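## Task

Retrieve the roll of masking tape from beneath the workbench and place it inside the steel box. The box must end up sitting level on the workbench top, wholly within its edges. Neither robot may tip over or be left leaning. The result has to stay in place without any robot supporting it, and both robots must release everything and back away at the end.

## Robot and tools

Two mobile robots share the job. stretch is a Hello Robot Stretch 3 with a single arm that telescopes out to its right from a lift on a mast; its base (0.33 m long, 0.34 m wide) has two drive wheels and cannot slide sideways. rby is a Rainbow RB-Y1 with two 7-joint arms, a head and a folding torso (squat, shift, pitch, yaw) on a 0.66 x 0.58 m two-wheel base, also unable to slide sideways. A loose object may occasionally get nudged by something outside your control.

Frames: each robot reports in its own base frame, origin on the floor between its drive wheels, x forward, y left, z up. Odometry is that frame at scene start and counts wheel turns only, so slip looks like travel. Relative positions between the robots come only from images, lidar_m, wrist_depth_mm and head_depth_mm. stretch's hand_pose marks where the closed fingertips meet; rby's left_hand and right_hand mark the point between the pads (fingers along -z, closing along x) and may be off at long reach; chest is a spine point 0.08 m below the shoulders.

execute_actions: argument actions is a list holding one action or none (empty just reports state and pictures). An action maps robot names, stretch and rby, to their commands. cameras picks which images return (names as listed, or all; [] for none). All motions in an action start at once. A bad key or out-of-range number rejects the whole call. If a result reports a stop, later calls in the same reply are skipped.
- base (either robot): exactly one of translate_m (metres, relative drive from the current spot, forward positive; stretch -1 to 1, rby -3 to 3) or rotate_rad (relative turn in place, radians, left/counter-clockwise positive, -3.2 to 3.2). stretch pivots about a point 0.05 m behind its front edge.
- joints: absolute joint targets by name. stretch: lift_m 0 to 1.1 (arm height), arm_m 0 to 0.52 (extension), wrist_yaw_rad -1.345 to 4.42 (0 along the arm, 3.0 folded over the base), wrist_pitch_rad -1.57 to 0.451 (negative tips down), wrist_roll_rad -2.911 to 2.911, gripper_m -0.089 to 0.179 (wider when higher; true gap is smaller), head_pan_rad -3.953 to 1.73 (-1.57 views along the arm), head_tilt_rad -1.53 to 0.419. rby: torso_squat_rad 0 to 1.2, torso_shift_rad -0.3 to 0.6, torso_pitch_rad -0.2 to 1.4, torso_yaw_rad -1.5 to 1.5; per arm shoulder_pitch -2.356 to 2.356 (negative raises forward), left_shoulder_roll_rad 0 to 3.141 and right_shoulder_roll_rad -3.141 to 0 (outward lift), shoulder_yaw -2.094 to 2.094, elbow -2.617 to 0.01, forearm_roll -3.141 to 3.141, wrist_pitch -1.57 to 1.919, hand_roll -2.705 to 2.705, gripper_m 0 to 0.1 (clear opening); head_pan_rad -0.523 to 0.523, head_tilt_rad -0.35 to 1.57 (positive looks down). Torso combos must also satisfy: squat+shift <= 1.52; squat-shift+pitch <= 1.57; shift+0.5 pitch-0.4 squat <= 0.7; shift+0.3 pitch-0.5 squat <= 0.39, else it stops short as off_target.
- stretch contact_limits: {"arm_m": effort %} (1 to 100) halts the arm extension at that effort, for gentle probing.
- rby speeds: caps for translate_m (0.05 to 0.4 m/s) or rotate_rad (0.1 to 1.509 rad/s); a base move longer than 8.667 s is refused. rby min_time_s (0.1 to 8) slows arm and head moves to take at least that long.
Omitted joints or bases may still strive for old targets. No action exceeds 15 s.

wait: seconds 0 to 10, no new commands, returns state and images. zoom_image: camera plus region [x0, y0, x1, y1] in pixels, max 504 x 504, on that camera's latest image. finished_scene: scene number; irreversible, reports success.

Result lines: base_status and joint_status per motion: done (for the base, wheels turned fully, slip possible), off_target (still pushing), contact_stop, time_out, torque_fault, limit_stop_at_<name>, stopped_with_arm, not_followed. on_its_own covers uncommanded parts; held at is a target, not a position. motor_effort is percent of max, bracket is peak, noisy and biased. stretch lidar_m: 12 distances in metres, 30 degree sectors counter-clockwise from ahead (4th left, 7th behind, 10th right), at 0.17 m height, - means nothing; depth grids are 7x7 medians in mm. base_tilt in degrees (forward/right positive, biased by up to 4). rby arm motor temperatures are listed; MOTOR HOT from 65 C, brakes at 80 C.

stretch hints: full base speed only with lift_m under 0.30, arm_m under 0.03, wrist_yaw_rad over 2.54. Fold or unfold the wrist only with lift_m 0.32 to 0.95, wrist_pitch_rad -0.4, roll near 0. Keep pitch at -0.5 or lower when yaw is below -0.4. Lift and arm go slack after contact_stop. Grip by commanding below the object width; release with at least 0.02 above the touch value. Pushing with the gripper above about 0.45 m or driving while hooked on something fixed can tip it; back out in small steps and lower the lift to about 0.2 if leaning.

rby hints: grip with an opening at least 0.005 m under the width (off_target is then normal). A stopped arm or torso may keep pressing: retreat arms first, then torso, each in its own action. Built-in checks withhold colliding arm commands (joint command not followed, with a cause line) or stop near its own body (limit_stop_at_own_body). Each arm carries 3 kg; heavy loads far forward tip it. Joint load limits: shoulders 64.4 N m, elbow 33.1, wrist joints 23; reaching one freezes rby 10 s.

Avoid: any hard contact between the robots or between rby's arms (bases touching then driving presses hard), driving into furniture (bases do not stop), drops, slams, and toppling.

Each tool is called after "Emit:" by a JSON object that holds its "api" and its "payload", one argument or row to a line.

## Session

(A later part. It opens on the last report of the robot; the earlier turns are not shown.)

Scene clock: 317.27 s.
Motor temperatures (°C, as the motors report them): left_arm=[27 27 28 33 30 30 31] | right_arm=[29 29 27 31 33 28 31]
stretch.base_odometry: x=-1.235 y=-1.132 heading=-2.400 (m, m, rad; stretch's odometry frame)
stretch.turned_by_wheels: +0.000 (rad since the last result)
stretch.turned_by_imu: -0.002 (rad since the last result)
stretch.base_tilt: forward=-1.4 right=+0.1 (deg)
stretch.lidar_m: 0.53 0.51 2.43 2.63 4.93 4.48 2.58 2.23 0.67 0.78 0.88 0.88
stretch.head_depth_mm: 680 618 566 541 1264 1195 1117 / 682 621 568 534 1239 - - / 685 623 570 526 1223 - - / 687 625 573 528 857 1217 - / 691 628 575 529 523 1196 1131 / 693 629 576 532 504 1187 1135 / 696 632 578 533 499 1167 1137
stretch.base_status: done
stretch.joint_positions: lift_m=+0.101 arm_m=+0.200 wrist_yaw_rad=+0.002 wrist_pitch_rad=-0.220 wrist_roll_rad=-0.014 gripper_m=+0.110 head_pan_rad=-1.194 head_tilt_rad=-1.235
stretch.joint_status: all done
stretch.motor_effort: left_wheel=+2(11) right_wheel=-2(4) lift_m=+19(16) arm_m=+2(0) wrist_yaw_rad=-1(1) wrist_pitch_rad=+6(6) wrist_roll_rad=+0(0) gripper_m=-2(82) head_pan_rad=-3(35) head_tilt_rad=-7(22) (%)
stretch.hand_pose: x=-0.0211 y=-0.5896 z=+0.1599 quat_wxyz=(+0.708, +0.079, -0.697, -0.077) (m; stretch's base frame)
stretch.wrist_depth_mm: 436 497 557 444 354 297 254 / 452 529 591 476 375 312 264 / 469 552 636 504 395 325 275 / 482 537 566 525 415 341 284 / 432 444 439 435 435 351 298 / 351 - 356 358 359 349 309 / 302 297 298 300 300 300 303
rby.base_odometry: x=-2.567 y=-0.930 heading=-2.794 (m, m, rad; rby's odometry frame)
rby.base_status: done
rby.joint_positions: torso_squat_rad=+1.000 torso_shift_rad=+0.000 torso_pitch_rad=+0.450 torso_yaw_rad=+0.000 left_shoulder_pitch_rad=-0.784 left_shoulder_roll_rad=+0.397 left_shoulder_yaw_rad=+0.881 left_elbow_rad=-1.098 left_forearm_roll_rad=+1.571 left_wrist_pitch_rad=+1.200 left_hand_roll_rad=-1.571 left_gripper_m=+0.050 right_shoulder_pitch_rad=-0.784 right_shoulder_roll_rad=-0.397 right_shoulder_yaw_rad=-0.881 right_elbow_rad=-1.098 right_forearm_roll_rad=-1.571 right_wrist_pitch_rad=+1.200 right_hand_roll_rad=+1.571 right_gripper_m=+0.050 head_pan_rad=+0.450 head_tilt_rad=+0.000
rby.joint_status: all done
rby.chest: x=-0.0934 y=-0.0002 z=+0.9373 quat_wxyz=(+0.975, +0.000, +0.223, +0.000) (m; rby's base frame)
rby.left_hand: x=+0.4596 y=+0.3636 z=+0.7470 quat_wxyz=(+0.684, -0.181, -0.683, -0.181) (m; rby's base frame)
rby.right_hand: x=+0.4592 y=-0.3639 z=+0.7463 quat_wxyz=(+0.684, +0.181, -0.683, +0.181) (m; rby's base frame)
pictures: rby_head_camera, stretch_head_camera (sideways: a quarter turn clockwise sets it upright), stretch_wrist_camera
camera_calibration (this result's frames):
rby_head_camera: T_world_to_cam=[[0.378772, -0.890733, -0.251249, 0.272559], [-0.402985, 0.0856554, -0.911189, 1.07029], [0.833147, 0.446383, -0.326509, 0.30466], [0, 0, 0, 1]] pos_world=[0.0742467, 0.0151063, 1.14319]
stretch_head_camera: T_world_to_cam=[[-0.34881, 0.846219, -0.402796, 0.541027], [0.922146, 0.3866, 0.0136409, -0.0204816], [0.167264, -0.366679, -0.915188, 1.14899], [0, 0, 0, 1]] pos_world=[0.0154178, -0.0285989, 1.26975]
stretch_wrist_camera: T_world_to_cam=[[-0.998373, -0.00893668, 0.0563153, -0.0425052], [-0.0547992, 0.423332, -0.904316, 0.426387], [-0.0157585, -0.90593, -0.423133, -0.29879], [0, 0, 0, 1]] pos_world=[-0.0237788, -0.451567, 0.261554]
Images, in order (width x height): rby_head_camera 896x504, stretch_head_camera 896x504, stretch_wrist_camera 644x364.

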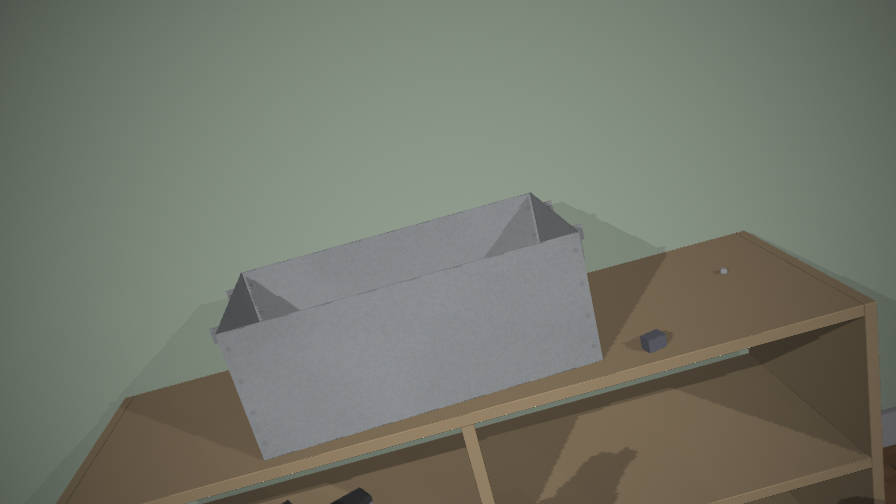

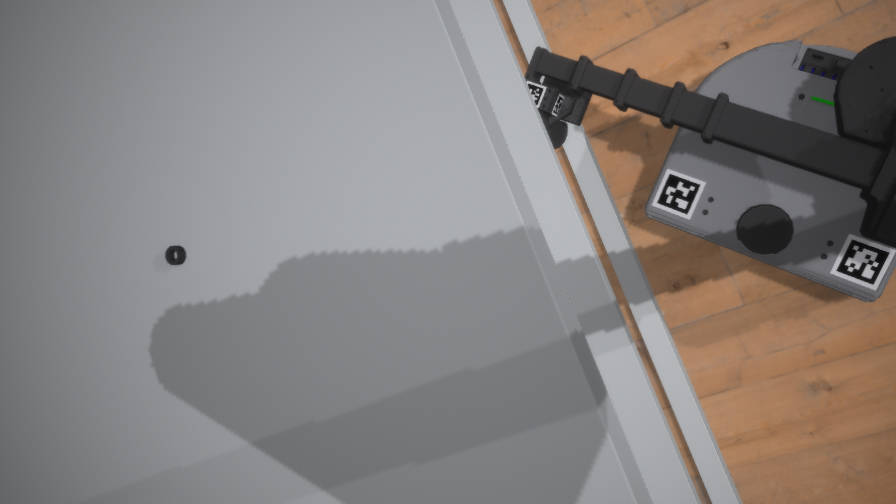

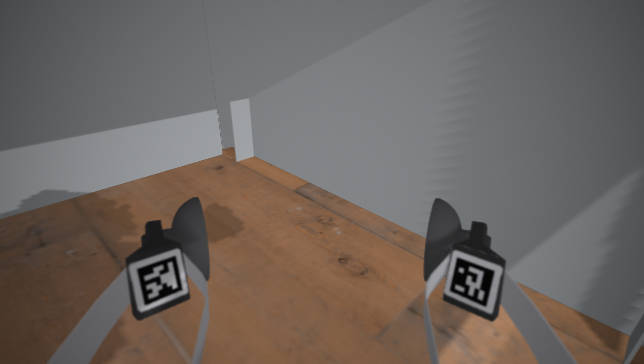

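Emit:
{"api": "execute_actions", "payload": {
  "actions": [
    {"stretch": {"base": {"rotate_rad": 0.795}, "joints": {"lift_m": 0.05, "wrist_pitch_rad": -0.40, "arm_m": 0.34, "head_pan_rad": -1.57}}, "rby": {"base": {"rotate_rad": 0.515}, "joints": {"head_pan_rad": 0.0, "head_tilt_rad": 0.1}}}
  ],
  "cameras": ["stretch_head_camera", "stretch_wrist_camera", "rby_head_camera"]
}}

Scene clock: 340.43 s.
Motor temperatures (°C, as the motors report them): left_arm=[27 27 28 33 30 30 31] | right_arm=[29 29 27 31 33 28 31]
stretch.base_odometry: x=-1.235 y=-1.132 heading=-1.605 (m, m, rad; stretch's odometry frame)
stretch.turned_by_wheels: +0.795 (rad since the last result)
stretch.turned_by_imu: +0.783 (rad since the last result)
stretch.base_tilt: forward=-1.4 right=+0.0 (deg)
stretch.lidar_m: 0.89 2.53 2.18 2.19 3.15 2.29 2.23 0.67 0.91 0.88 0.64 0.51
stretch.head_depth_mm: 678 617 567 522 839 1204 1119 / 682 620 568 524 841 - - / 685 623 571 526 852 - - / 687 625 572 528 857 1206 1130 / 692 628 574 529 868 1206 1132 / 694 631 577 531 868 1208 1134 / 695 632 579 533 873 1212 1135
stretch.base_status: done
stretch.joint_positions: lift_m=+0.051 arm_m=+0.340 wrist_yaw_rad=+0.000 wrist_pitch_rad=-0.415 wrist_roll_rad=-0.014 gripper_m=+0.110 head_pan_rad=-1.563 head_tilt_rad=-1.235
stretch.joint_status: all done
stretch.motor_effort: left_wheel=-2(8) right_wheel=+2(8) lift_m=+18(20) arm_m=+1(2) wrist_yaw_rad=-1(2) wrist_pitch_rad=+5(5) wrist_roll_rad=+0(0) gripper_m=-1(1) head_pan_rad=-2(33) head_tilt_rad=-7(7) (%)
stretch.hand_pose: x=-0.0214 y=-0.7095 z=+0.0638 quat_wxyz=(+0.697, +0.147, -0.687, -0.145) (m; stretch's base frame)
stretch.wrist_depth_mm: 265 265 266 265 265 263 261 / 290 291 290 289 287 290 287 / 323 323 320 320 316 317 319 / 295 297 298 298 300 302 305 / 247 253 247 235 252 254 255 / 214 - 213 214 216 223 219 / 192 187 189 190 189 190 192
rby.base_odometry: x=-2.567 y=-0.930 heading=-2.280 (m, m, rad; rby's odometry frame)
rby.base_status: done
rby.joint_positions: torso_squat_rad=+1.000 torso_shift_rad=+0.000 torso_pitch_rad=+0.450 torso_yaw_rad=+0.000 left_shoulder_pitch_rad=-0.784 left_shoulder_roll_rad=+0.397 left_shoulder_yaw_rad=+0.881 left_elbow_rad=-1.098 left_forearm_roll_rad=+1.571 left_wrist_pitch_rad=+1.200 left_hand_roll_rad=-1.571 left_gripper_m=+0.050 right_shoulder_pitch_rad=-0.784 right_shoulder_roll_rad=-0.397 right_shoulder_yaw_rad=-0.881 right_elbow_rad=-1.098 right_forearm_roll_rad=-1.571 right_wrist_pitch_rad=+1.200 right_hand_roll_rad=+1.571 right_gripper_m=+0.050 head_pan_rad=+0.000 head_tilt_rad=+0.100
rby.joint_status: all done
rby.chest: x=-0.0934 y=-0.0002 z=+0.9373 quat_wxyz=(+0.975, +0.000, +0.223, +0.000) (m; rby's base frame)
rby.left_hand: x=+0.4596 y=+0.3636 z=+0.7470 quat_wxyz=(+0.684, -0.181, -0.683, -0.181) (m; rby's base frame)
rby.right_hand: x=+0.4592 y=-0.3640 z=+0.7463 quat_wxyz=(+0.684, +0.181, -0.683, +0.181) (m; rby's base frame)
pictures: rby_head_camera, stretch_head_camera (sideways: a quarter turn clockwise sets it upright), stretch_wrist_camera
camera_calibration (this result's frames):
rby_head_camera: T_world_to_cam=[[-0.0166505, -0.997941, -0.0619451, 0.0680982], [-0.46325, 0.0626026, -0.884014, 1.04098], [0.886071, 0.0139768, -0.463338, 0.455416], [0, 0, 0, 1]] pos_world=[0.0798383, -0.00357551, 1.13547]
stretch_head_camera: T_world_to_cam=[[-0.0197779, 0.915118, -0.402701, 0.538897], [0.999526, 0.0276058, 0.013643, -0.0209563], [0.0236018, -0.402241, -0.91523, 1.14992], [0, 0, 0, 1]] pos_world=[0.00446436, -0.0300307, 1.26974]
stretch_wrist_camera: T_world_to_cam=[[-0.998381, -0.0183223, 0.0538426, -0.045022], [-0.0542508, 0.591021, -0.80483, 0.5029], [-0.0170758, -0.806448, -0.591059, -0.366801], [0, 0, 0, 1]] pos_world=[-0.0239298, -0.593855, 0.190372]
Images, in order (width x height): rby_head_camera 896x504, stretch_head_camera 896x504, stretch_wrist_camera 644x364.

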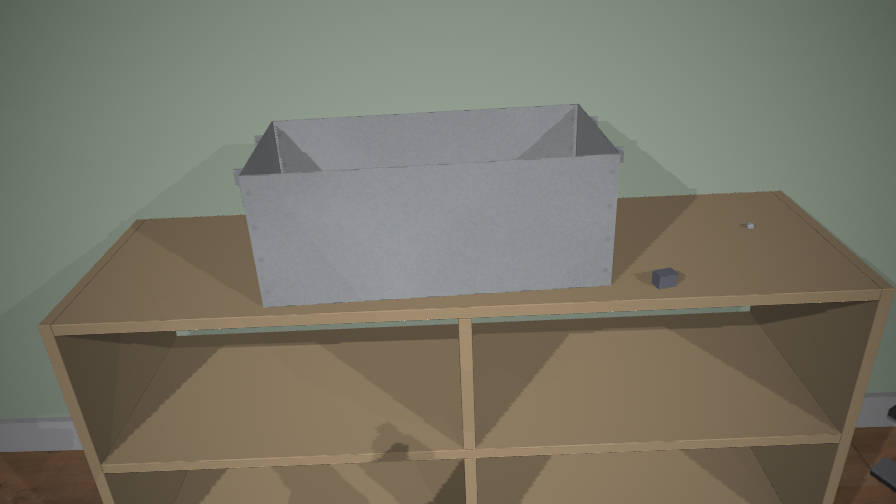

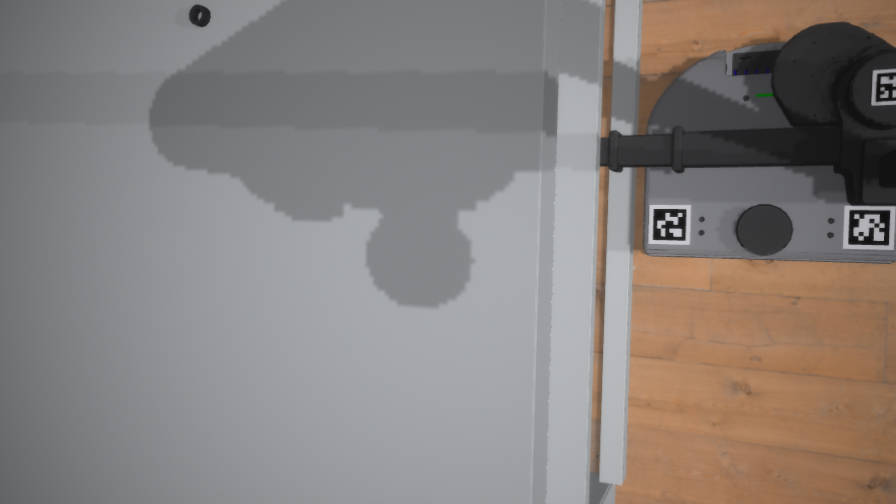

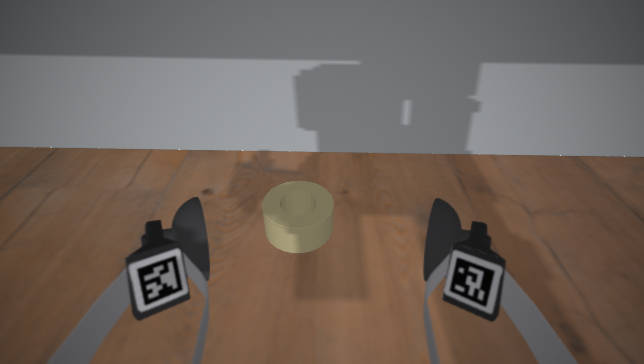

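Emit:
{"api": "execute_actions", "payload": {
  "actions": [
    {"stretch": {"joints": {"lift_m": 0.021, "arm_m": 0.408, "wrist_yaw_rad": 0.065}}, "rby": {"base": {"translate_m": 0.68}, "joints": {"head_tilt_rad": 0.55, "left_wrist_pitch_rad": 1.36, "right_wrist_pitch_rad": 1.36}, "min_time_s": 2.8}}
  ],
  "cameras": ["stretch_wrist_camera", "rby_head_camera", "rby_left_wrist_camera", "rby_right_wrist_camera"]
}}

Scene clock: 366.93 s.
Motor temperatures (°C, as the motors report them): left_arm=[27 27 28 33 30 30 31] | right_arm=[29 30 27 31 33 28 31]
stretch.base_odometry: x=-1.235 y=-1.132 heading=-1.605 (m, m, rad; stretch's odometry frame)
stretch.turned_by_wheels: +0.000 (rad since the last result)
stretch.turned_by_imu: -0.002 (rad since the last result)
stretch.base_tilt: forward=-1.4 right=+0.1 (deg)
stretch.lidar_m: 0.89 2.53 2.47 4.95 3.18 2.29 2.23 0.67 0.91 0.88 0.64 0.51
stretch.head_depth_mm: 678 618 567 523 840 1205 1121 / 682 621 569 525 842 - - / 684 623 570 526 850 - - / 688 624 573 528 858 1208 1131 / 691 627 574 530 865 1207 1127 / 694 630 577 531 869 1209 1135 / 696 631 579 533 872 1212 1139
stretch.base_status: not commanded
stretch.joint_positions: lift_m=+0.022 arm_m=+0.408 wrist_yaw_rad=+0.064 wrist_pitch_rad=-0.416 wrist_roll_rad=-0.014 gripper_m=+0.110 head_pan_rad=-1.563 head_tilt_rad=-1.235
stretch.joint_status: all done
stretch.motor_effort: left_wheel=-2(2) right_wheel=+2(2) lift_m=+18(20) arm_m=+1(2) wrist_yaw_rad=+1(1) wrist_pitch_rad=+5(5) wrist_roll_rad=+0(0) gripper_m=-1(1) head_pan_rad=-4(5) head_tilt_rad=-7(7) (%)
stretch.hand_pose: x=-0.0072 y=-0.7770 z=+0.0348 quat_wxyz=(+0.701, +0.169, -0.681, -0.123) (m; stretch's base frame)
stretch.wrist_depth_mm: 211 208 203 199 196 193 191 / 232 229 224 219 215 210 206 / 259 253 248 241 237 233 228 / 247 248 249 251 253 248 244 / 208 211 210 182 211 212 215 / 178 - 176 156 182 187 184 / 161 158 158 159 159 160 161
rby.base_odometry: x=-3.010 y=-1.446 heading=-2.280 (m, m, rad; rby's odometry frame)
rby.base_status: done
rby.joint_positions: torso_squat_rad=+1.000 torso_shift_rad=+0.000 torso_pitch_rad=+0.450 torso_yaw_rad=+0.000 left_shoulder_pitch_rad=-0.784 left_shoulder_roll_rad=+0.397 left_shoulder_yaw_rad=+0.881 left_elbow_rad=-1.098 left_forearm_roll_rad=+1.571 left_wrist_pitch_rad=+1.360 left_hand_roll_rad=-1.571 left_gripper_m=+0.050 right_shoulder_pitch_rad=-0.784 right_shoulder_roll_rad=-0.397 right_shoulder_yaw_rad=-0.881 right_elbow_rad=-1.098 right_forearm_roll_rad=-1.571 right_wrist_pitch_rad=+1.360 right_hand_roll_rad=+1.571 right_gripper_m=+0.050 head_pan_rad=+0.000 head_tilt_rad=+0.550
rby.joint_status: all done
rby.chest: x=-0.0934 y=-0.0002 z=+0.9373 quat_wxyz=(+0.975, +0.000, +0.223, +0.000) (m; rby's base frame)
rby.left_hand: x=+0.4388 y=+0.3332 z=+0.7470 quat_wxyz=(+0.667, -0.235, -0.667, -0.235) (m; rby's base frame)
rby.right_hand: x=+0.4385 y=-0.3335 z=+0.7463 quat_wxyz=(+0.667, +0.235, -0.667, +0.235) (m; rby's base frame)
pictures: rby_head_camera, rby_left_wrist_camera, rby_right_wrist_camera, stretch_wrist_camera
camera_calibration (this result's frames):
rby_head_camera: T_world_to_cam=[[-0.0417549, -0.997939, -0.0487257, 0.0537886], [-0.801662, 0.0625694, -0.594494, 0.724754], [0.596318, 0.0142385, -0.802622, 0.835198], [0, 0, 0, 1]] pos_world=[0.0852099, -0.00356164, 1.10383]
rby_left_wrist_camera: T_world_to_cam=[[0.0100324, -0.0588595, 0.998216, -0.726998], [-0.984134, -0.177429, -0.000571151, 0.507222], [0.177146, -0.982372, -0.0597057, 0.370549], [0, 0, 0, 1]] pos_world=[0.440826, 0.411222, 0.748115]
rby_right_wrist_camera: T_world_to_cam=[[-0.145791, 0.0559279, -0.987733, 0.825829], [-0.971113, 0.182546, 0.153674, 0.401021], [0.188901, 0.981605, 0.0276987, 0.306071], [0, 0, 0, 1]] pos_world=[0.452018, -0.419833, 0.745594]
stretch_wrist_camera: T_world_to_cam=[[-0.995207, -0.0816397, 0.0538369, -0.079635], [-0.0916525, 0.586653, -0.804636, 0.516504], [0.0341067, -0.805713, -0.591323, -0.437236], [0, 0, 0, 1]] pos_world=[-0.0170018, -0.661797, 0.161337]
Images, in order (width x height): rby_head_camera 896x504, rby_left_wrist_camera 644x364, rby_right_wrist_camera 644x364, stretch_wrist_camera 644x364.

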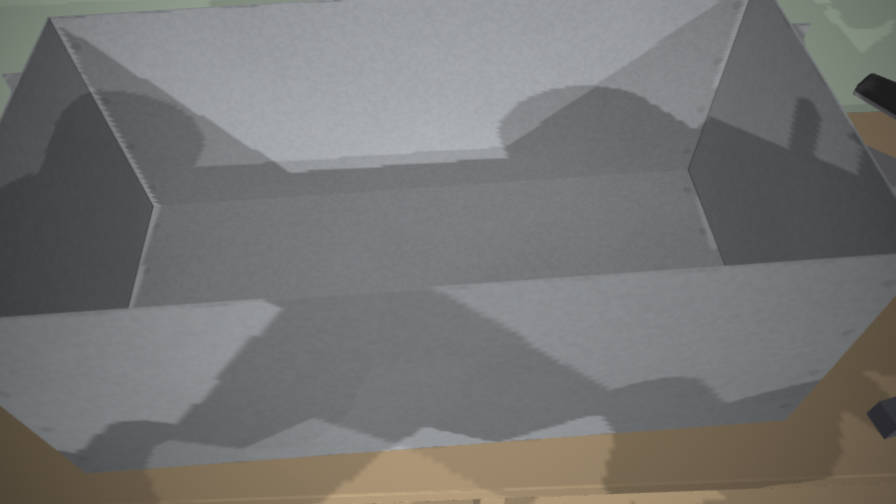

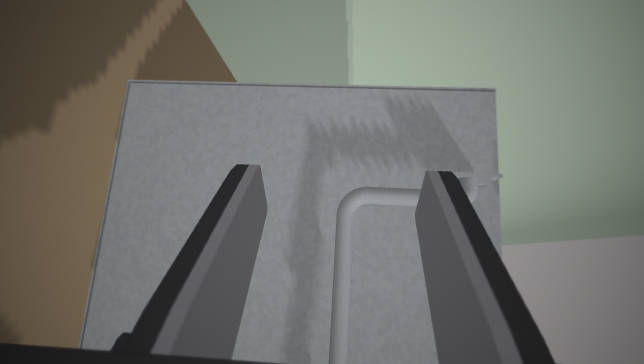

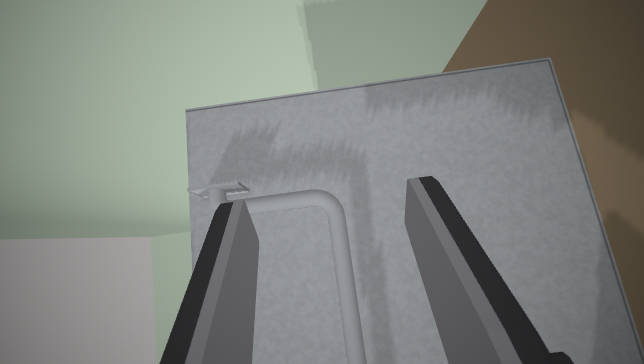

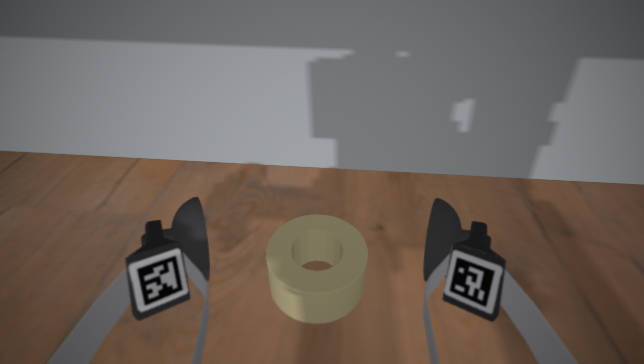

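Emit:
{"api": "execute_actions", "payload": {
  "actions": [
    {"stretch": {"joints": {"arm_m": 0.397, "gripper_m": 0.0}}, "rby": {"joints": {"left_wrist_pitch_rad": 1.68, "right_wrist_pitch_rad": 1.68, "left_gripper_m": 0.024, "right_gripper_m": 0.024}, "min_time_s": 0.8}}
  ],
  "cameras": ["stretch_wrist_camera", "rby_left_wrist_camera", "rby_right_wrist_camera"]
}}

Scene clock: 427.37 s.
Motor temperatures (°C, as the motors report them): left_arm=[27 27 28 33 30 30 31] | right_arm=[29 30 27 31 33 28 31]
stretch.base_odometry: x=-1.235 y=-1.132 heading=-1.605 (m, m, rad; stretch's odometry frame)
stretch.turned_by_wheels: +0.000 (rad since the last result)
stretch.turned_by_imu: -0.001 (rad since the last result)
stretch.base_tilt: forward=-1.4 right=+0.1 (deg)
stretch.lidar_m: 0.89 2.53 2.48 4.95 3.16 2.29 2.23 0.67 0.91 0.88 0.64 0.51
stretch.head_depth_mm: 678 618 566 523 840 1203 1118 / 682 620 567 525 844 - - / 685 623 571 526 852 - - / 687 625 573 527 857 1204 1126 / 691 627 573 530 865 1206 1130 / 693 629 576 532 869 1212 1134 / 697 632 579 533 871 1214 1139
stretch.base_status: not commanded
stretch.joint_positions: lift_m=+0.022 arm_m=+0.397 wrist_yaw_rad=+0.064 wrist_pitch_rad=-0.413 wrist_roll_rad=-0.014 gripper_m=+0.001 head_pan_rad=-1.563 head_tilt_rad=-1.235
stretch.joint_status: all done
stretch.motor_effort: left_wheel=-2(3) right_wheel=+2(3) lift_m=+18(18) arm_m=-2(3) wrist_yaw_rad=+1(1) wrist_pitch_rad=+5(5) wrist_roll_rad=+0(0) gripper_m=-18(92) head_pan_rad=-4(4) head_tilt_rad=-6(7) (%)
stretch.hand_pose: x=-0.0072 y=-0.7668 z=+0.0354 quat_wxyz=(+0.702, +0.168, -0.682, -0.122) (m; stretch's base frame)
stretch.wrist_depth_mm: 222 218 214 210 206 203 200 / 246 239 235 229 226 222 217 / 273 268 259 253 249 244 239 / 249 249 252 253 253 258 253 / 209 210 216 189 219 215 214 / 180 180 - 170 - 183 184 / 158 158 158 159 160 160 161
rby.base_odometry: x=-3.010 y=-1.446 heading=-2.280 (m, m, rad; rby's odometry frame)
rby.base_status: not commanded
rby.joint_positions: torso_squat_rad=+1.000 torso_shift_rad=+0.000 torso_pitch_rad=+0.450 torso_yaw_rad=+0.000 left_shoulder_pitch_rad=-0.784 left_shoulder_roll_rad=+0.398 left_shoulder_yaw_rad=+0.882 left_elbow_rad=-1.098 left_forearm_roll_rad=+1.571 left_wrist_pitch_rad=+1.679 left_hand_roll_rad=-1.571 left_gripper_m=+0.024 right_shoulder_pitch_rad=-0.784 right_shoulder_roll_rad=-0.397 right_shoulder_yaw_rad=-0.881 right_elbow_rad=-1.098 right_forearm_roll_rad=-1.571 right_wrist_pitch_rad=+1.680 right_hand_roll_rad=+1.571 right_gripper_m=+0.024 head_pan_rad=+0.000 head_tilt_rad=+0.550
rby.joint_status: all done
rby.chest: x=-0.0934 y=-0.0002 z=+0.9373 quat_wxyz=(+0.975, +0.000, +0.223, +0.000) (m; rby's base frame)
rby.left_hand: x=+0.3843 y=+0.2845 z=+0.7471 quat_wxyz=(+0.621, -0.338, -0.621, -0.338) (m; rby's base frame)
rby.right_hand: x=+0.3839 y=-0.2843 z=+0.7464 quat_wxyz=(+0.621, +0.339, -0.621, +0.338) (m; rby's base frame)
pictures: rby_left_wrist_camera, rby_right_wrist_camera, stretch_wrist_camera
camera_calibration (this result's frames):
rby_left_wrist_camera: T_world_to_cam=[[-0.00899335, -0.0591205, 0.99821, -0.722009], [-0.990167, 0.139888, -0.000635809, 0.357002], [-0.1396, -0.988401, -0.0597972, 0.455892], [0, 0, 0, 1]] pos_world=[0.410641, 0.357978, 0.748205]
rby_right_wrist_camera: T_world_to_cam=[[-0.155721, 0.00742334, -0.987773, 0.805269], [-0.979289, -0.132156, 0.153391, 0.252908], [-0.129401, 0.991201, 0.0278491, 0.392929], [0, 0, 0, 1]] pos_world=[0.423913, -0.362026, 0.745686]
stretch_wrist_camera: T_world_to_cam=[[-0.995217, -0.0814733, 0.0538919, -0.0786906], [-0.0914936, 0.584175, -0.806455, 0.509253], [0.0342222, -0.807528, -0.588835, -0.430097], [0, 0, 0, 1]] pos_world=[-0.0170021, -0.651219, 0.161674]
Images, in order (width x height): rby_left_wrist_camera 644x364, rby_right_wrist_camera 644x364, stretch_wrist_camera 644x364.

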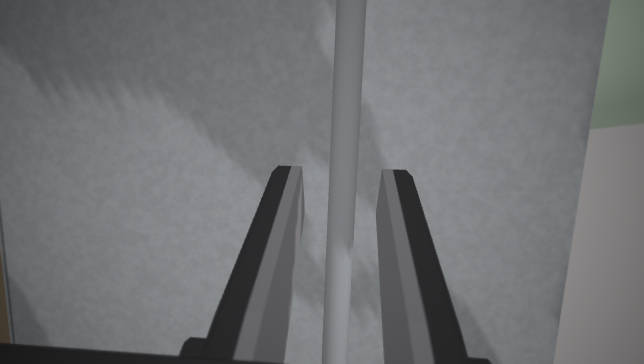

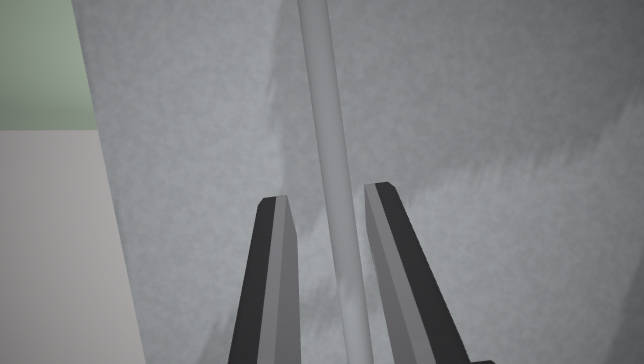

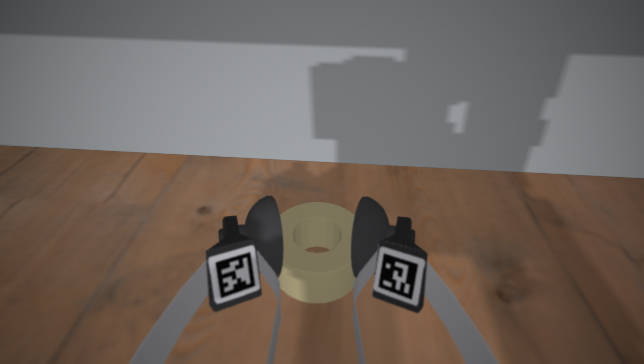

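Emit:
{"api": "execute_actions", "payload": {
  "actions": []
}}

Scene clock: 438.77 s.
Motor temperatures (°C, as the motors report them): left_arm=[27 27 28 33 30 30 31] | right_arm=[29 30 27 31 33 28 31]
stretch.base_odometry: x=-1.235 y=-1.132 heading=-1.605 (m, m, rad; stretch's odometry frame)
stretch.turned_by_wheels: +0.000 (rad since the last result)
stretch.turned_by_imu: -0.001 (rad since the last result)
stretch.base_tilt: forward=-1.5 right=+0.1 (deg)
stretch.lidar_m: 0.89 2.53 2.47 4.97 3.15 2.29 2.23 0.67 0.91 0.88 0.64 0.51
stretch.head_depth_mm: 679 618 567 523 839 1204 1120 / 682 620 568 524 842 - - / 684 623 570 526 851 - - / 688 625 573 528 857 1206 1126 / 691 628 574 529 865 1208 1133 / 693 630 577 532 868 1214 1135 / 697 632 578 533 873 1215 1140
stretch.base_status: not commanded
stretch.joint_positions: lift_m=+0.022 arm_m=+0.397 wrist_yaw_rad=+0.064 wrist_pitch_rad=-0.413 wrist_roll_rad=-0.014 gripper_m=+0.001 head_pan_rad=-1.563 head_tilt_rad=-1.235
stretch.joint_status: all done
stretch.motor_effort: left_wheel=-2(3) right_wheel=+2(3) lift_m=+18(18) arm_m=-3(3) wrist_yaw_rad=+1(1) wrist_pitch_rad=+4(5) wrist_roll_rad=+0(0) gripper_m=-18(92) head_pan_rad=-4(4) head_tilt_rad=-7(7) (%)
stretch.hand_pose: x=-0.0072 y=-0.7668 z=+0.0354 quat_wxyz=(+0.702, +0.168, -0.682, -0.122) (m; stretch's base frame)
stretch.wrist_depth_mm: 222 218 214 212 205 203 199 / 243 237 234 229 226 222 218 / 274 267 261 255 248 244 240 / 249 250 250 254 255 255 253 / 209 210 218 189 220 214 215 / 180 181 - 170 - 183 184 / 158 158 159 159 160 161 161
rby.base_odometry: x=-3.010 y=-1.446 heading=-2.280 (m, m, rad; rby's odometry frame)
rby.base_status: not commanded
rby.joint_positions: torso_squat_rad=+1.000 torso_shift_rad=+0.000 torso_pitch_rad=+0.450 torso_yaw_rad=+0.000 left_shoulder_pitch_rad=-0.784 left_shoulder_roll_rad=+0.398 left_shoulder_yaw_rad=+0.882 left_elbow_rad=-1.098 left_forearm_roll_rad=+1.571 left_wrist_pitch_rad=+1.679 left_hand_roll_rad=-1.571 left_gripper_m=+0.024 right_shoulder_pitch_rad=-0.784 right_shoulder_roll_rad=-0.397 right_shoulder_yaw_rad=-0.881 right_elbow_rad=-1.098 right_forearm_roll_rad=-1.571 right_wrist_pitch_rad=+1.680 right_hand_roll_rad=+1.571 right_gripper_m=+0.024 head_pan_rad=+0.000 head_tilt_rad=+0.550
rby.joint_status: all done
rby.chest: x=-0.0934 y=-0.0002 z=+0.9373 quat_wxyz=(+0.975, +0.000, +0.223, +0.000) (m; rby's base frame)
rby.left_hand: x=+0.3843 y=+0.2845 z=+0.7471 quat_wxyz=(+0.621, -0.338, -0.621, -0.338) (m; rby's base frame)
rby.right_hand: x=+0.3839 y=-0.2843 z=+0.7464 quat_wxyz=(+0.621, +0.339, -0.621, +0.338) (m; rby's base frame)
pictures: rby_head_camera, rby_left_wrist_camera, rby_right_wrist_camera, stretch_head_camera (sideways: a quarter turn clockwise sets it upright), stretch_nav_camera (sideways: a quarter turn counterclockwise sets it upright), stretch_wrist_camera
camera_calibration (this result's frames):
rby_head_camera: T_world_to_cam=[[-0.0416777, -0.997943, -0.0487068, 0.0538049], [-0.801668, 0.0624961, -0.594494, 0.724751], [0.596315, 0.0142695, -0.802624, 0.8352], [0, 0, 0, 1]] pos_world=[0.0852098, -0.00351781, 1.10383]
rby_left_wrist_camera: T_world_to_cam=[[-0.0089931, -0.0591205, 0.99821, -0.722009], [-0.990167, 0.139888, -0.000635566, 0.357002], [-0.1396, -0.988401, -0.0597972, 0.455892], [0, 0, 0, 1]] pos_world=[0.410641, 0.357978, 0.748205]
rby_right_wrist_camera: T_world_to_cam=[[-0.155721, 0.00742353, -0.987773, 0.805269], [-0.979289, -0.132156, 0.15339, 0.252908], [-0.129402, 0.991201, 0.0278493, 0.392928], [0, 0, 0, 1]] pos_world=[0.423913, -0.362026, 0.745686]
stretch_head_camera: T_world_to_cam=[[-0.0197779, 0.915118, -0.402701, 0.538897], [0.999526, 0.0276058, 0.013643, -0.0209563], [0.0236018, -0.402241, -0.91523, 1.14992], [0, 0, 0, 1]] pos_world=[0.00446436, -0.0300307, 1.26974]
stretch_nav_camera: T_world_to_cam=[[0.000064441, -0.9396, 0.342276, -0.407388], [-0.997599, 0.0236417, 0.0650879, -0.0255962], [-0.0692485, -0.341458, -0.937342, 1.18381], [0, 0, 0, 1]] pos_world=[0.0564687, 0.022046, 1.25074]
stretch_wrist_camera: T_world_to_cam=[[-0.995217, -0.0814733, 0.053892, -0.0786906], [-0.0914936, 0.584174, -0.806455, 0.509252], [0.0342223, -0.807529, -0.588834, -0.430097], [0, 0, 0, 1]] pos_world=[-0.0170021, -0.651219, 0.161674]
Images, in order (width x height): rby_head_camera 896x504, rby_left_wrist_camera 644x364, rby_right_wrist_camera 644x364, stretch_head_camera 896x504, stretch_nav_camera 672x504, stretch_wrist_camera 644x364.

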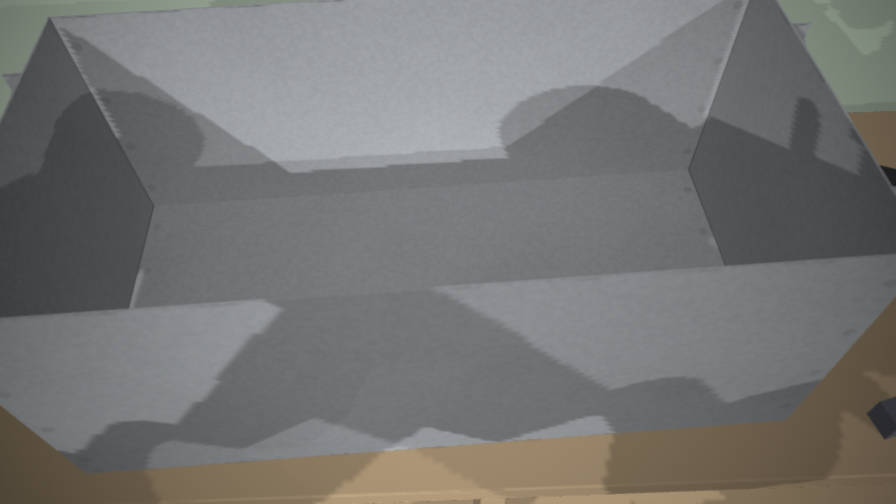

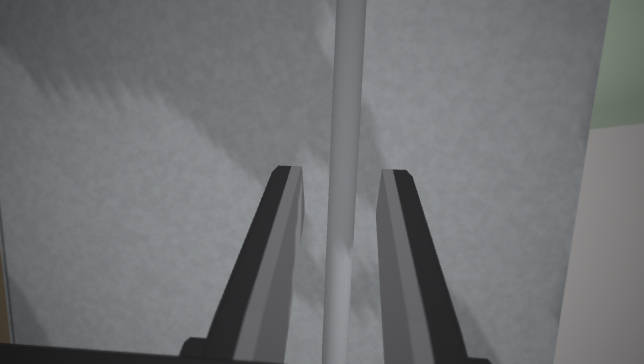

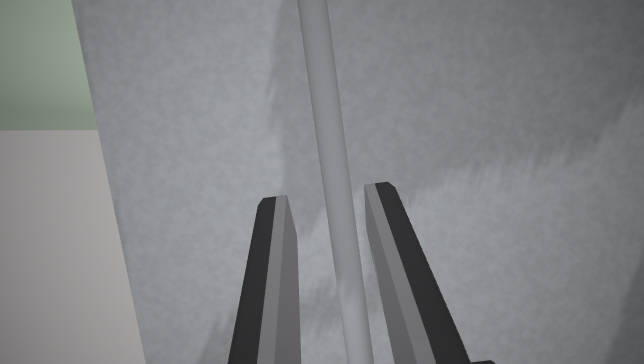

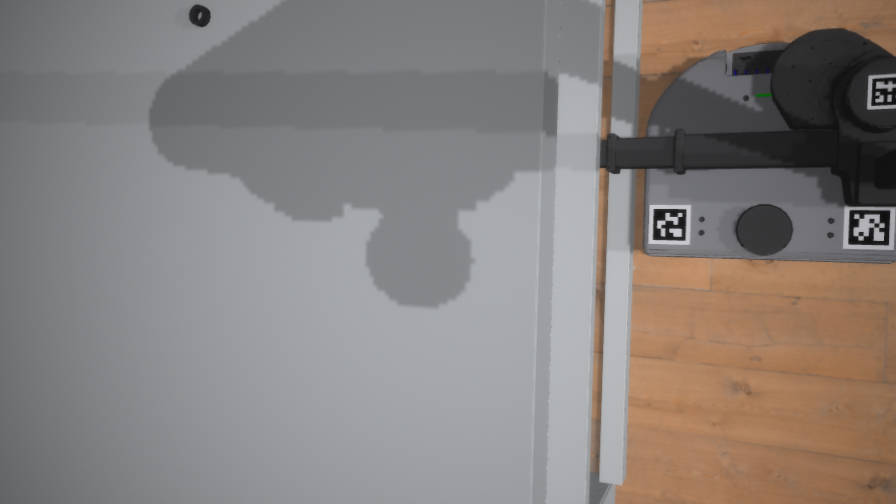

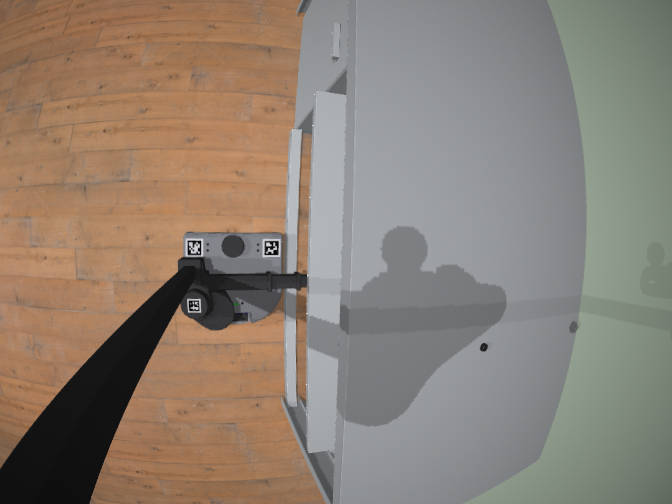

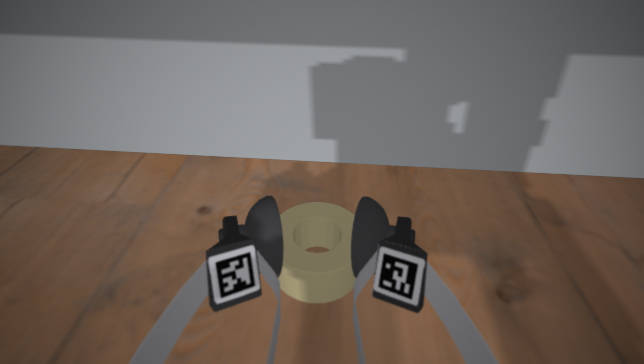

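Emit:
{"api": "execute_actions", "payload": {
  "actions": [
    {"rby": {"joints": {"left_gripper_m": 0.0, "right_gripper_m": 0.0, "right_wrist_pitch_rad": 1.69, "torso_squat_rad": 0.9}}, "stretch": {"joints": {"lift_m": 0.13, "wrist_pitch_rad": -0.25}}}
  ],
  "cameras": ["rby_head_camera", "rby_left_wrist_camera", "rby_right_wrist_camera", "stretch_wrist_camera"]
}}

Scene clock: 560.60 s.
Motor temperatures (°C, as the motors report them): left_arm=[27 27 28 33 30 30 31] | right_arm=[29 30 27 31 33 28 31]
stretch.base_odometry: x=-1.235 y=-1.132 heading=-1.605 (m, m, rad; stretch's odometry frame)
stretch.turned_by_wheels: +0.000 (rad since the last result)
stretch.turned_by_imu: -0.001 (rad since the last result)
stretch.base_tilt: forward=-1.4 right=+0.1 (deg)
stretch.lidar_m: 0.89 2.52 2.47 4.94 3.13 2.28 2.23 0.67 0.91 0.80 0.64 0.51
stretch.head_depth_mm: 678 619 566 524 839 1202 - / 682 621 570 524 843 - - / 685 623 571 526 852 - - / 688 625 573 528 857 1206 1130 / 690 628 575 529 867 1207 1130 / 693 629 577 531 869 1214 1139 / 696 632 579 533 874 1216 1136
stretch.base_status: not commanded
stretch.joint_positions: lift_m=+0.129 arm_m=+0.397 wrist_yaw_rad=+0.064 wrist_pitch_rad=-0.274 wrist_roll_rad=-0.014 gripper_m=+0.001 head_pan_rad=-1.563 head_tilt_rad=-1.235
stretch.joint_status: all done
stretch.motor_effort: left_wheel=-3(3) right_wheel=+2(2) lift_m=+47(49) arm_m=-2(2) wrist_yaw_rad=+0(1) wrist_pitch_rad=+7(9) wrist_roll_rad=+0(0) gripper_m=-18(18) head_pan_rad=-4(3) head_tilt_rad=-7(6) (%)
stretch.hand_pose: x=-0.0062 y=-0.7819 z=+0.1757 quat_wxyz=(+0.708, +0.120, -0.692, -0.073) (m; stretch's base frame)
stretch.wrist_depth_mm: 216 213 208 206 202 198 195 / 234 231 225 221 217 212 210 / 253 249 242 239 233 228 224 / 276 270 264 258 254 249 246 / 306 298 288 189 271 270 265 / 340 330 - 170 - 300 292 / 312 311 312 312 315 316 310
rby.base_odometry: x=-3.010 y=-1.446 heading=-2.280 (m, m, rad; rby's odometry frame)
rby.base_status: not commanded
rby.joint_positions: torso_squat_rad=+0.900 torso_shift_rad=+0.001 torso_pitch_rad=+0.452 torso_yaw_rad=+0.000 left_shoulder_pitch_rad=-0.781 left_shoulder_roll_rad=+0.397 left_shoulder_yaw_rad=+0.881 left_elbow_rad=-1.097 left_forearm_roll_rad=+1.569 left_wrist_pitch_rad=+1.680 left_hand_roll_rad=-1.571 left_gripper_m=+0.007 right_shoulder_pitch_rad=-0.781 right_shoulder_roll_rad=-0.397 right_shoulder_yaw_rad=-0.881 right_elbow_rad=-1.097 right_forearm_roll_rad=-1.569 right_wrist_pitch_rad=+1.690 right_hand_roll_rad=+1.571 right_gripper_m=+0.007 head_pan_rad=+0.000 head_tilt_rad=+0.550
rby.joint_status: left_gripper_m off_target (ended at +0.007, target +0.000); right_gripper_m off_target (ended at +0.007, target +0.000); the others done
rby.chest: x=-0.0926 y=-0.0002 z=+0.9940 quat_wxyz=(+0.975, +0.000, +0.224, +0.000) (m; rby's base frame)
rby.left_hand: x=+0.3838 y=+0.2848 z=+0.8007 quat_wxyz=(+0.624, -0.339, -0.619, -0.337) (m; rby's base frame)
rby.right_hand: x=+0.3816 y=-0.2838 z=+0.8003 quat_wxyz=(+0.622, +0.342, -0.617, +0.340) (m; rby's base frame)
pictures: rby_head_camera, rby_left_wrist_camera, rby_right_wrist_camera, stretch_wrist_camera
camera_calibration (this result's frames):
rby_head_camera: T_world_to_cam=[[-0.0418184, -0.99794, -0.0486513, 0.0565208], [-0.802833, 0.0625481, -0.592914, 0.757446], [0.594736, 0.0142642, -0.803794, 0.881245], [0, 0, 0, 1]] pos_world=[0.0863576, -0.00354261, 1.16019]
rby_left_wrist_camera: T_world_to_cam=[[-0.00159923, -0.0598246, 0.998208, -0.778186], [-0.99022, 0.139348, 0.00676494, 0.35076], [-0.139502, -0.988435, -0.0594624, 0.45903], [0, 0, 0, 1]] pos_world=[0.410121, 0.358289, 0.801713]
rby_right_wrist_camera: T_world_to_cam=[[-0.162524, 0.00544055, -0.98669, 0.859309], [-0.977091, -0.140135, 0.160171, 0.23394], [-0.137398, 0.990117, 0.0280913, 0.393179], [0, 0, 0, 1]] pos_world=[0.422261, -0.361185, 0.799356]
stretch_wrist_camera: T_world_to_cam=[[-0.995696, -0.0739692, 0.055844, -0.080968], [-0.0840635, 0.467028, -0.880238, 0.55266], [0.0390298, -0.881143, -0.471236, -0.437931], [0, 0, 0, 1]] pos_world=[-0.0170686, -0.649977, 0.284625]
Images, in order (width x height): rby_head_camera 896x504, rby_left_wrist_camera 644x364, rby_right_wrist_camera 644x364, stretch_wrist_camera 644x364.

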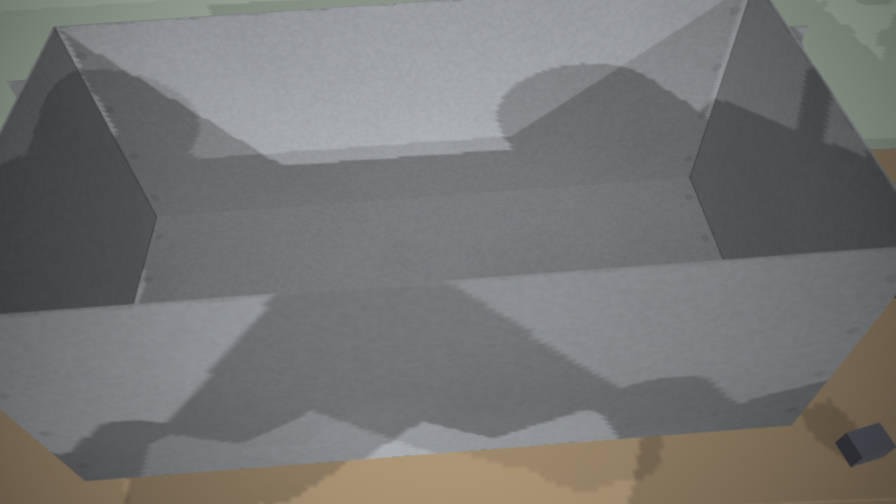

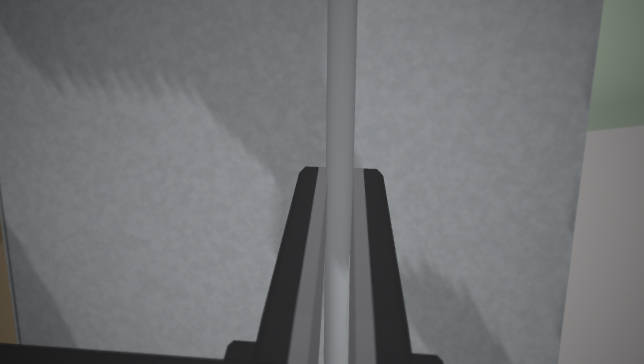

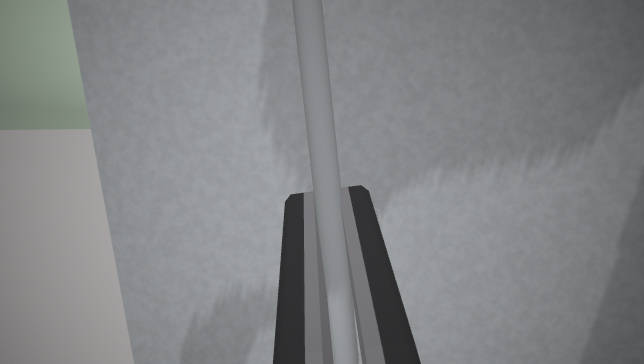

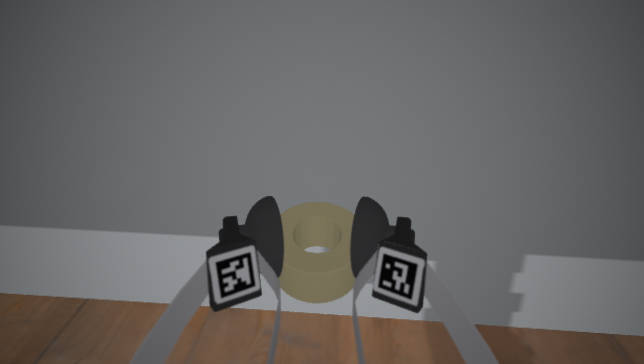

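Emit:
{"api": "execute_actions", "payload": {
  "actions": [
    {"rby": {"base": {"translate_m": -1.42}, "joints": {"torso_squat_rad": 0.5, "head_tilt_rad": 0.1}}, "stretch": {"base": {"rotate_rad": -0.6}, "joints": {"lift_m": 0.12, "arm_m": 0.0, "wrist_yaw_rad": -0.35, "head_pan_rad": 1.72, "head_tilt_rad": -0.35}}}
  ],
  "cameras": ["rby_head_camera", "rby_left_wrist_camera", "stretch_head_camera", "stretch_nav_camera", "stretch_wrist_camera"]
}}

Scene clock: 581.90 s.
Motor temperatures (°C, as the motors report them): left_arm=[27 27 28 33 32 30 31] | right_arm=[30 30 27 32 35 28 31]
stretch.base_odometry: x=-1.235 y=-1.132 heading=-2.205 (m, m, rad; stretch's odometry frame)
stretch.turned_by_wheels: -0.600 (rad since the last result)
stretch.turned_by_imu: -0.595 (rad since the last result)
stretch.base_tilt: forward=-1.4 right=+0.1 (deg)
stretch.lidar_m: 0.51 0.69 2.49 3.05 2.07 3.42 2.34 2.23 0.67 0.93 0.88 0.70
stretch.head_depth_mm: 3382 3457 3579 3234 2814 2049 1616 / 3871 - - 3616 2839 2045 1613 / - - - - 2855 2064 1611 / - - - - 2853 2062 1614 / - - 2595 - 2841 2062 1611 / - - - - 2788 2075 1668 / - - - - - - -
stretch.base_status: done
stretch.joint_positions: lift_m=+0.121 arm_m=+0.000 wrist_yaw_rad=-0.350 wrist_pitch_rad=-0.273 wrist_roll_rad=-0.014 gripper_m=+0.001 head_pan_rad=+1.713 head_tilt_rad=-0.359
stretch.joint_status: all done
stretch.motor_effort: left_wheel=+2(8) right_wheel=-2(9) lift_m=+18(43) arm_m=-3(3) wrist_yaw_rad=-1(3) wrist_pitch_rad=+7(8) wrist_roll_rad=+0(0) gripper_m=-18(18) head_pan_rad=+6(52) head_tilt_rad=+5(43) (%)
stretch.hand_pose: x=-0.1039 y=-0.3708 z=+0.1669 quat_wxyz=(+0.678, -0.025, -0.701, -0.217) (m; stretch's base frame)
stretch.wrist_depth_mm: 557 661 698 567 481 408 - / 584 694 730 607 500 427 - / 603 677 750 662 532 455 762 / 550 544 546 544 537 483 566 / 439 425 450 190 427 421 440 / 352 353 - 170 - 360 365 / 303 305 302 306 256 307 310
rby.base_odometry: x=-2.085 y=-0.368 heading=-2.280 (m, m, rad; rby's odometry frame)
rby.base_status: done
rby.joint_positions: torso_squat_rad=+0.500 torso_shift_rad=+0.001 torso_pitch_rad=+0.452 torso_yaw_rad=+0.000 left_shoulder_pitch_rad=-0.781 left_shoulder_roll_rad=+0.397 left_shoulder_yaw_rad=+0.881 left_elbow_rad=-1.097 left_forearm_roll_rad=+1.569 left_wrist_pitch_rad=+1.680 left_hand_roll_rad=-1.571 left_gripper_m=+0.007 right_shoulder_pitch_rad=-0.781 right_shoulder_roll_rad=-0.397 right_shoulder_yaw_rad=-0.881 right_elbow_rad=-1.096 right_forearm_roll_rad=-1.569 right_wrist_pitch_rad=+1.690 right_hand_roll_rad=+1.571 right_gripper_m=+0.007 head_pan_rad=+0.000 head_tilt_rad=+0.100
rby.joint_status: all done
rby.chest: x=-0.0925 y=-0.0002 z=+1.1732 quat_wxyz=(+0.975, +0.000, +0.224, +0.000) (m; rby's base frame)
rby.left_hand: x=+0.3838 y=+0.2848 z=+0.9798 quat_wxyz=(+0.624, -0.339, -0.619, -0.337) (m; rby's base frame)
rby.right_hand: x=+0.3817 y=-0.2838 z=+0.9794 quat_wxyz=(+0.622, +0.342, -0.617, +0.340) (m; rby's base frame)
pictures: rby_head_camera, rby_left_wrist_camera, stretch_head_camera (sideways: a quarter turn clockwise sets it upright), stretch_nav_camera (sideways: a quarter turn counterclockwise sets it upright), stretch_wrist_camera
camera_calibration (this result's frames):
rby_head_camera: T_world_to_cam=[[-0.0167407, -0.997941, -0.06192, 0.082707], [-0.464998, 0.0625946, -0.883096, 1.24869], [0.885153, 0.0140091, -0.465088, 0.565863], [0, 0, 0, 1]] pos_world=[0.0811482, -0.00355187, 1.37101]
rby_left_wrist_camera: T_world_to_cam=[[-0.00125991, -0.059768, 0.998212, -0.957046], [-0.990215, 0.139372, 0.00709508, 0.349234], [-0.139547, -0.988435, -0.0593587, 0.469595], [0, 0, 0, 1]] pos_world=[0.410141, 0.35829, 0.980731]
stretch_head_camera: T_world_to_cam=[[0.0517213, -0.272241, -0.960838, 1.26592], [-0.986362, -0.164465, -0.00649611, 0.0173722], [-0.156256, 0.94807, -0.277035, 0.320885], [0, 0, 0, 1]] pos_world=[0.00180026, 0.0432719, 1.30536]
stretch_nav_camera: T_world_to_cam=[[-0.0407937, 0.336424, 0.940827, -1.18717], [0.997264, 0.0717983, 0.0175669, 0.0240518], [-0.0616399, 0.93897, -0.338432, 0.404828], [0, 0, 0, 1]] pos_world=[-0.0474614, 0.0175431, 1.2535]
stretch_wrist_camera: T_world_to_cam=[[-0.94127, 0.333003, 0.0558468, 0.00913768], [0.110878, 0.46106, -0.880414, 0.362818], [-0.31893, -0.822516, -0.470905, -0.0915422], [0, 0, 0, 1]] pos_world=[-0.060823, -0.245619, 0.275812]
Images, in order (width x height): rby_head_camera 896x504, rby_left_wrist_camera 644x364, stretch_head_camera 896x504, stretch_nav_camera 672x504, stretch_wrist_camera 644x364.

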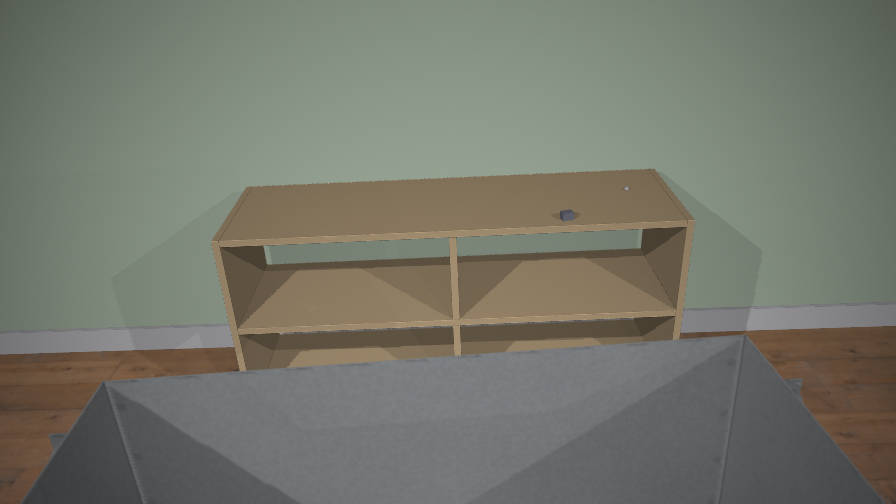

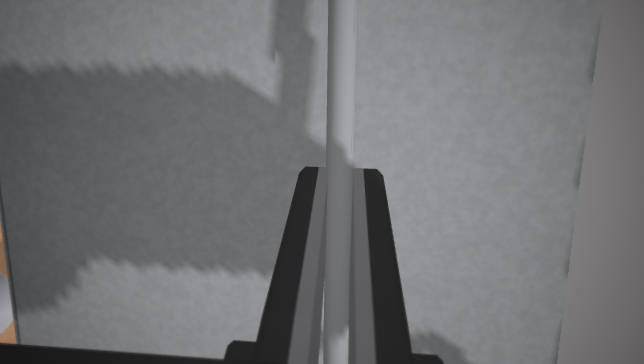

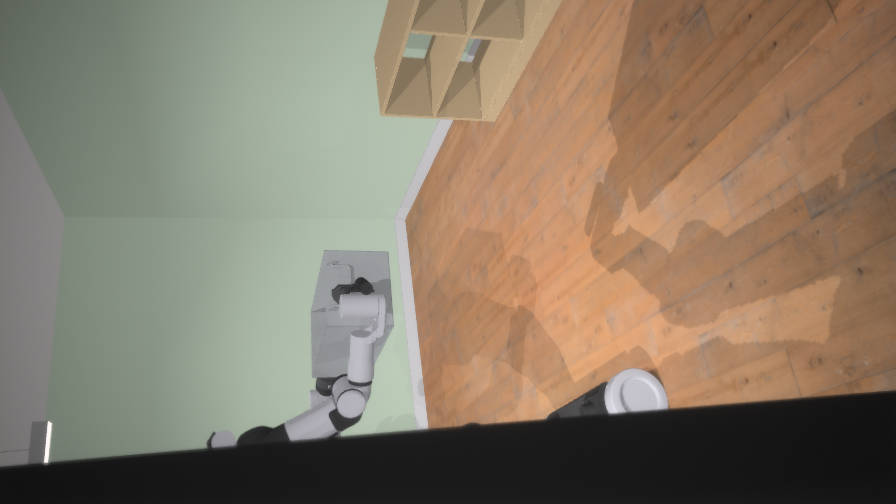

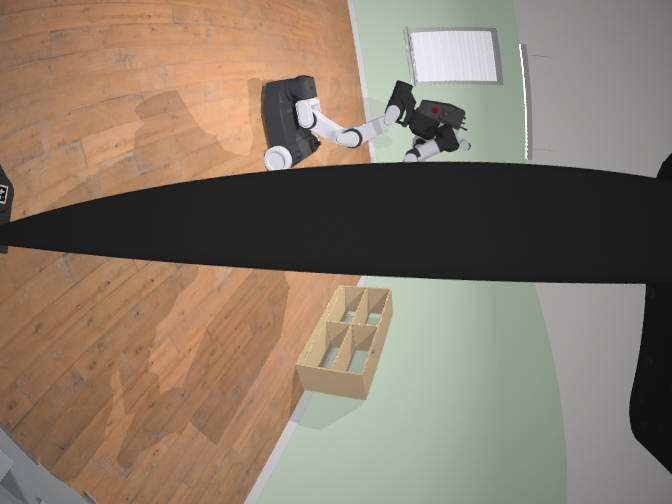

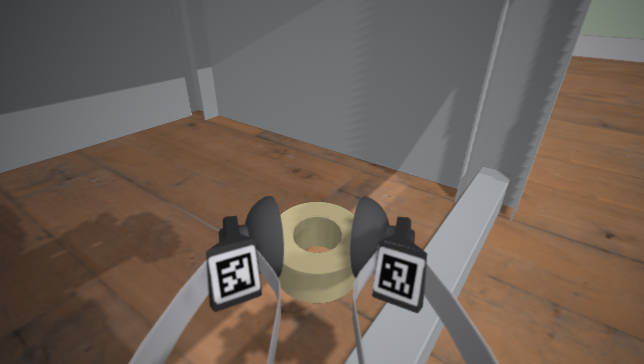

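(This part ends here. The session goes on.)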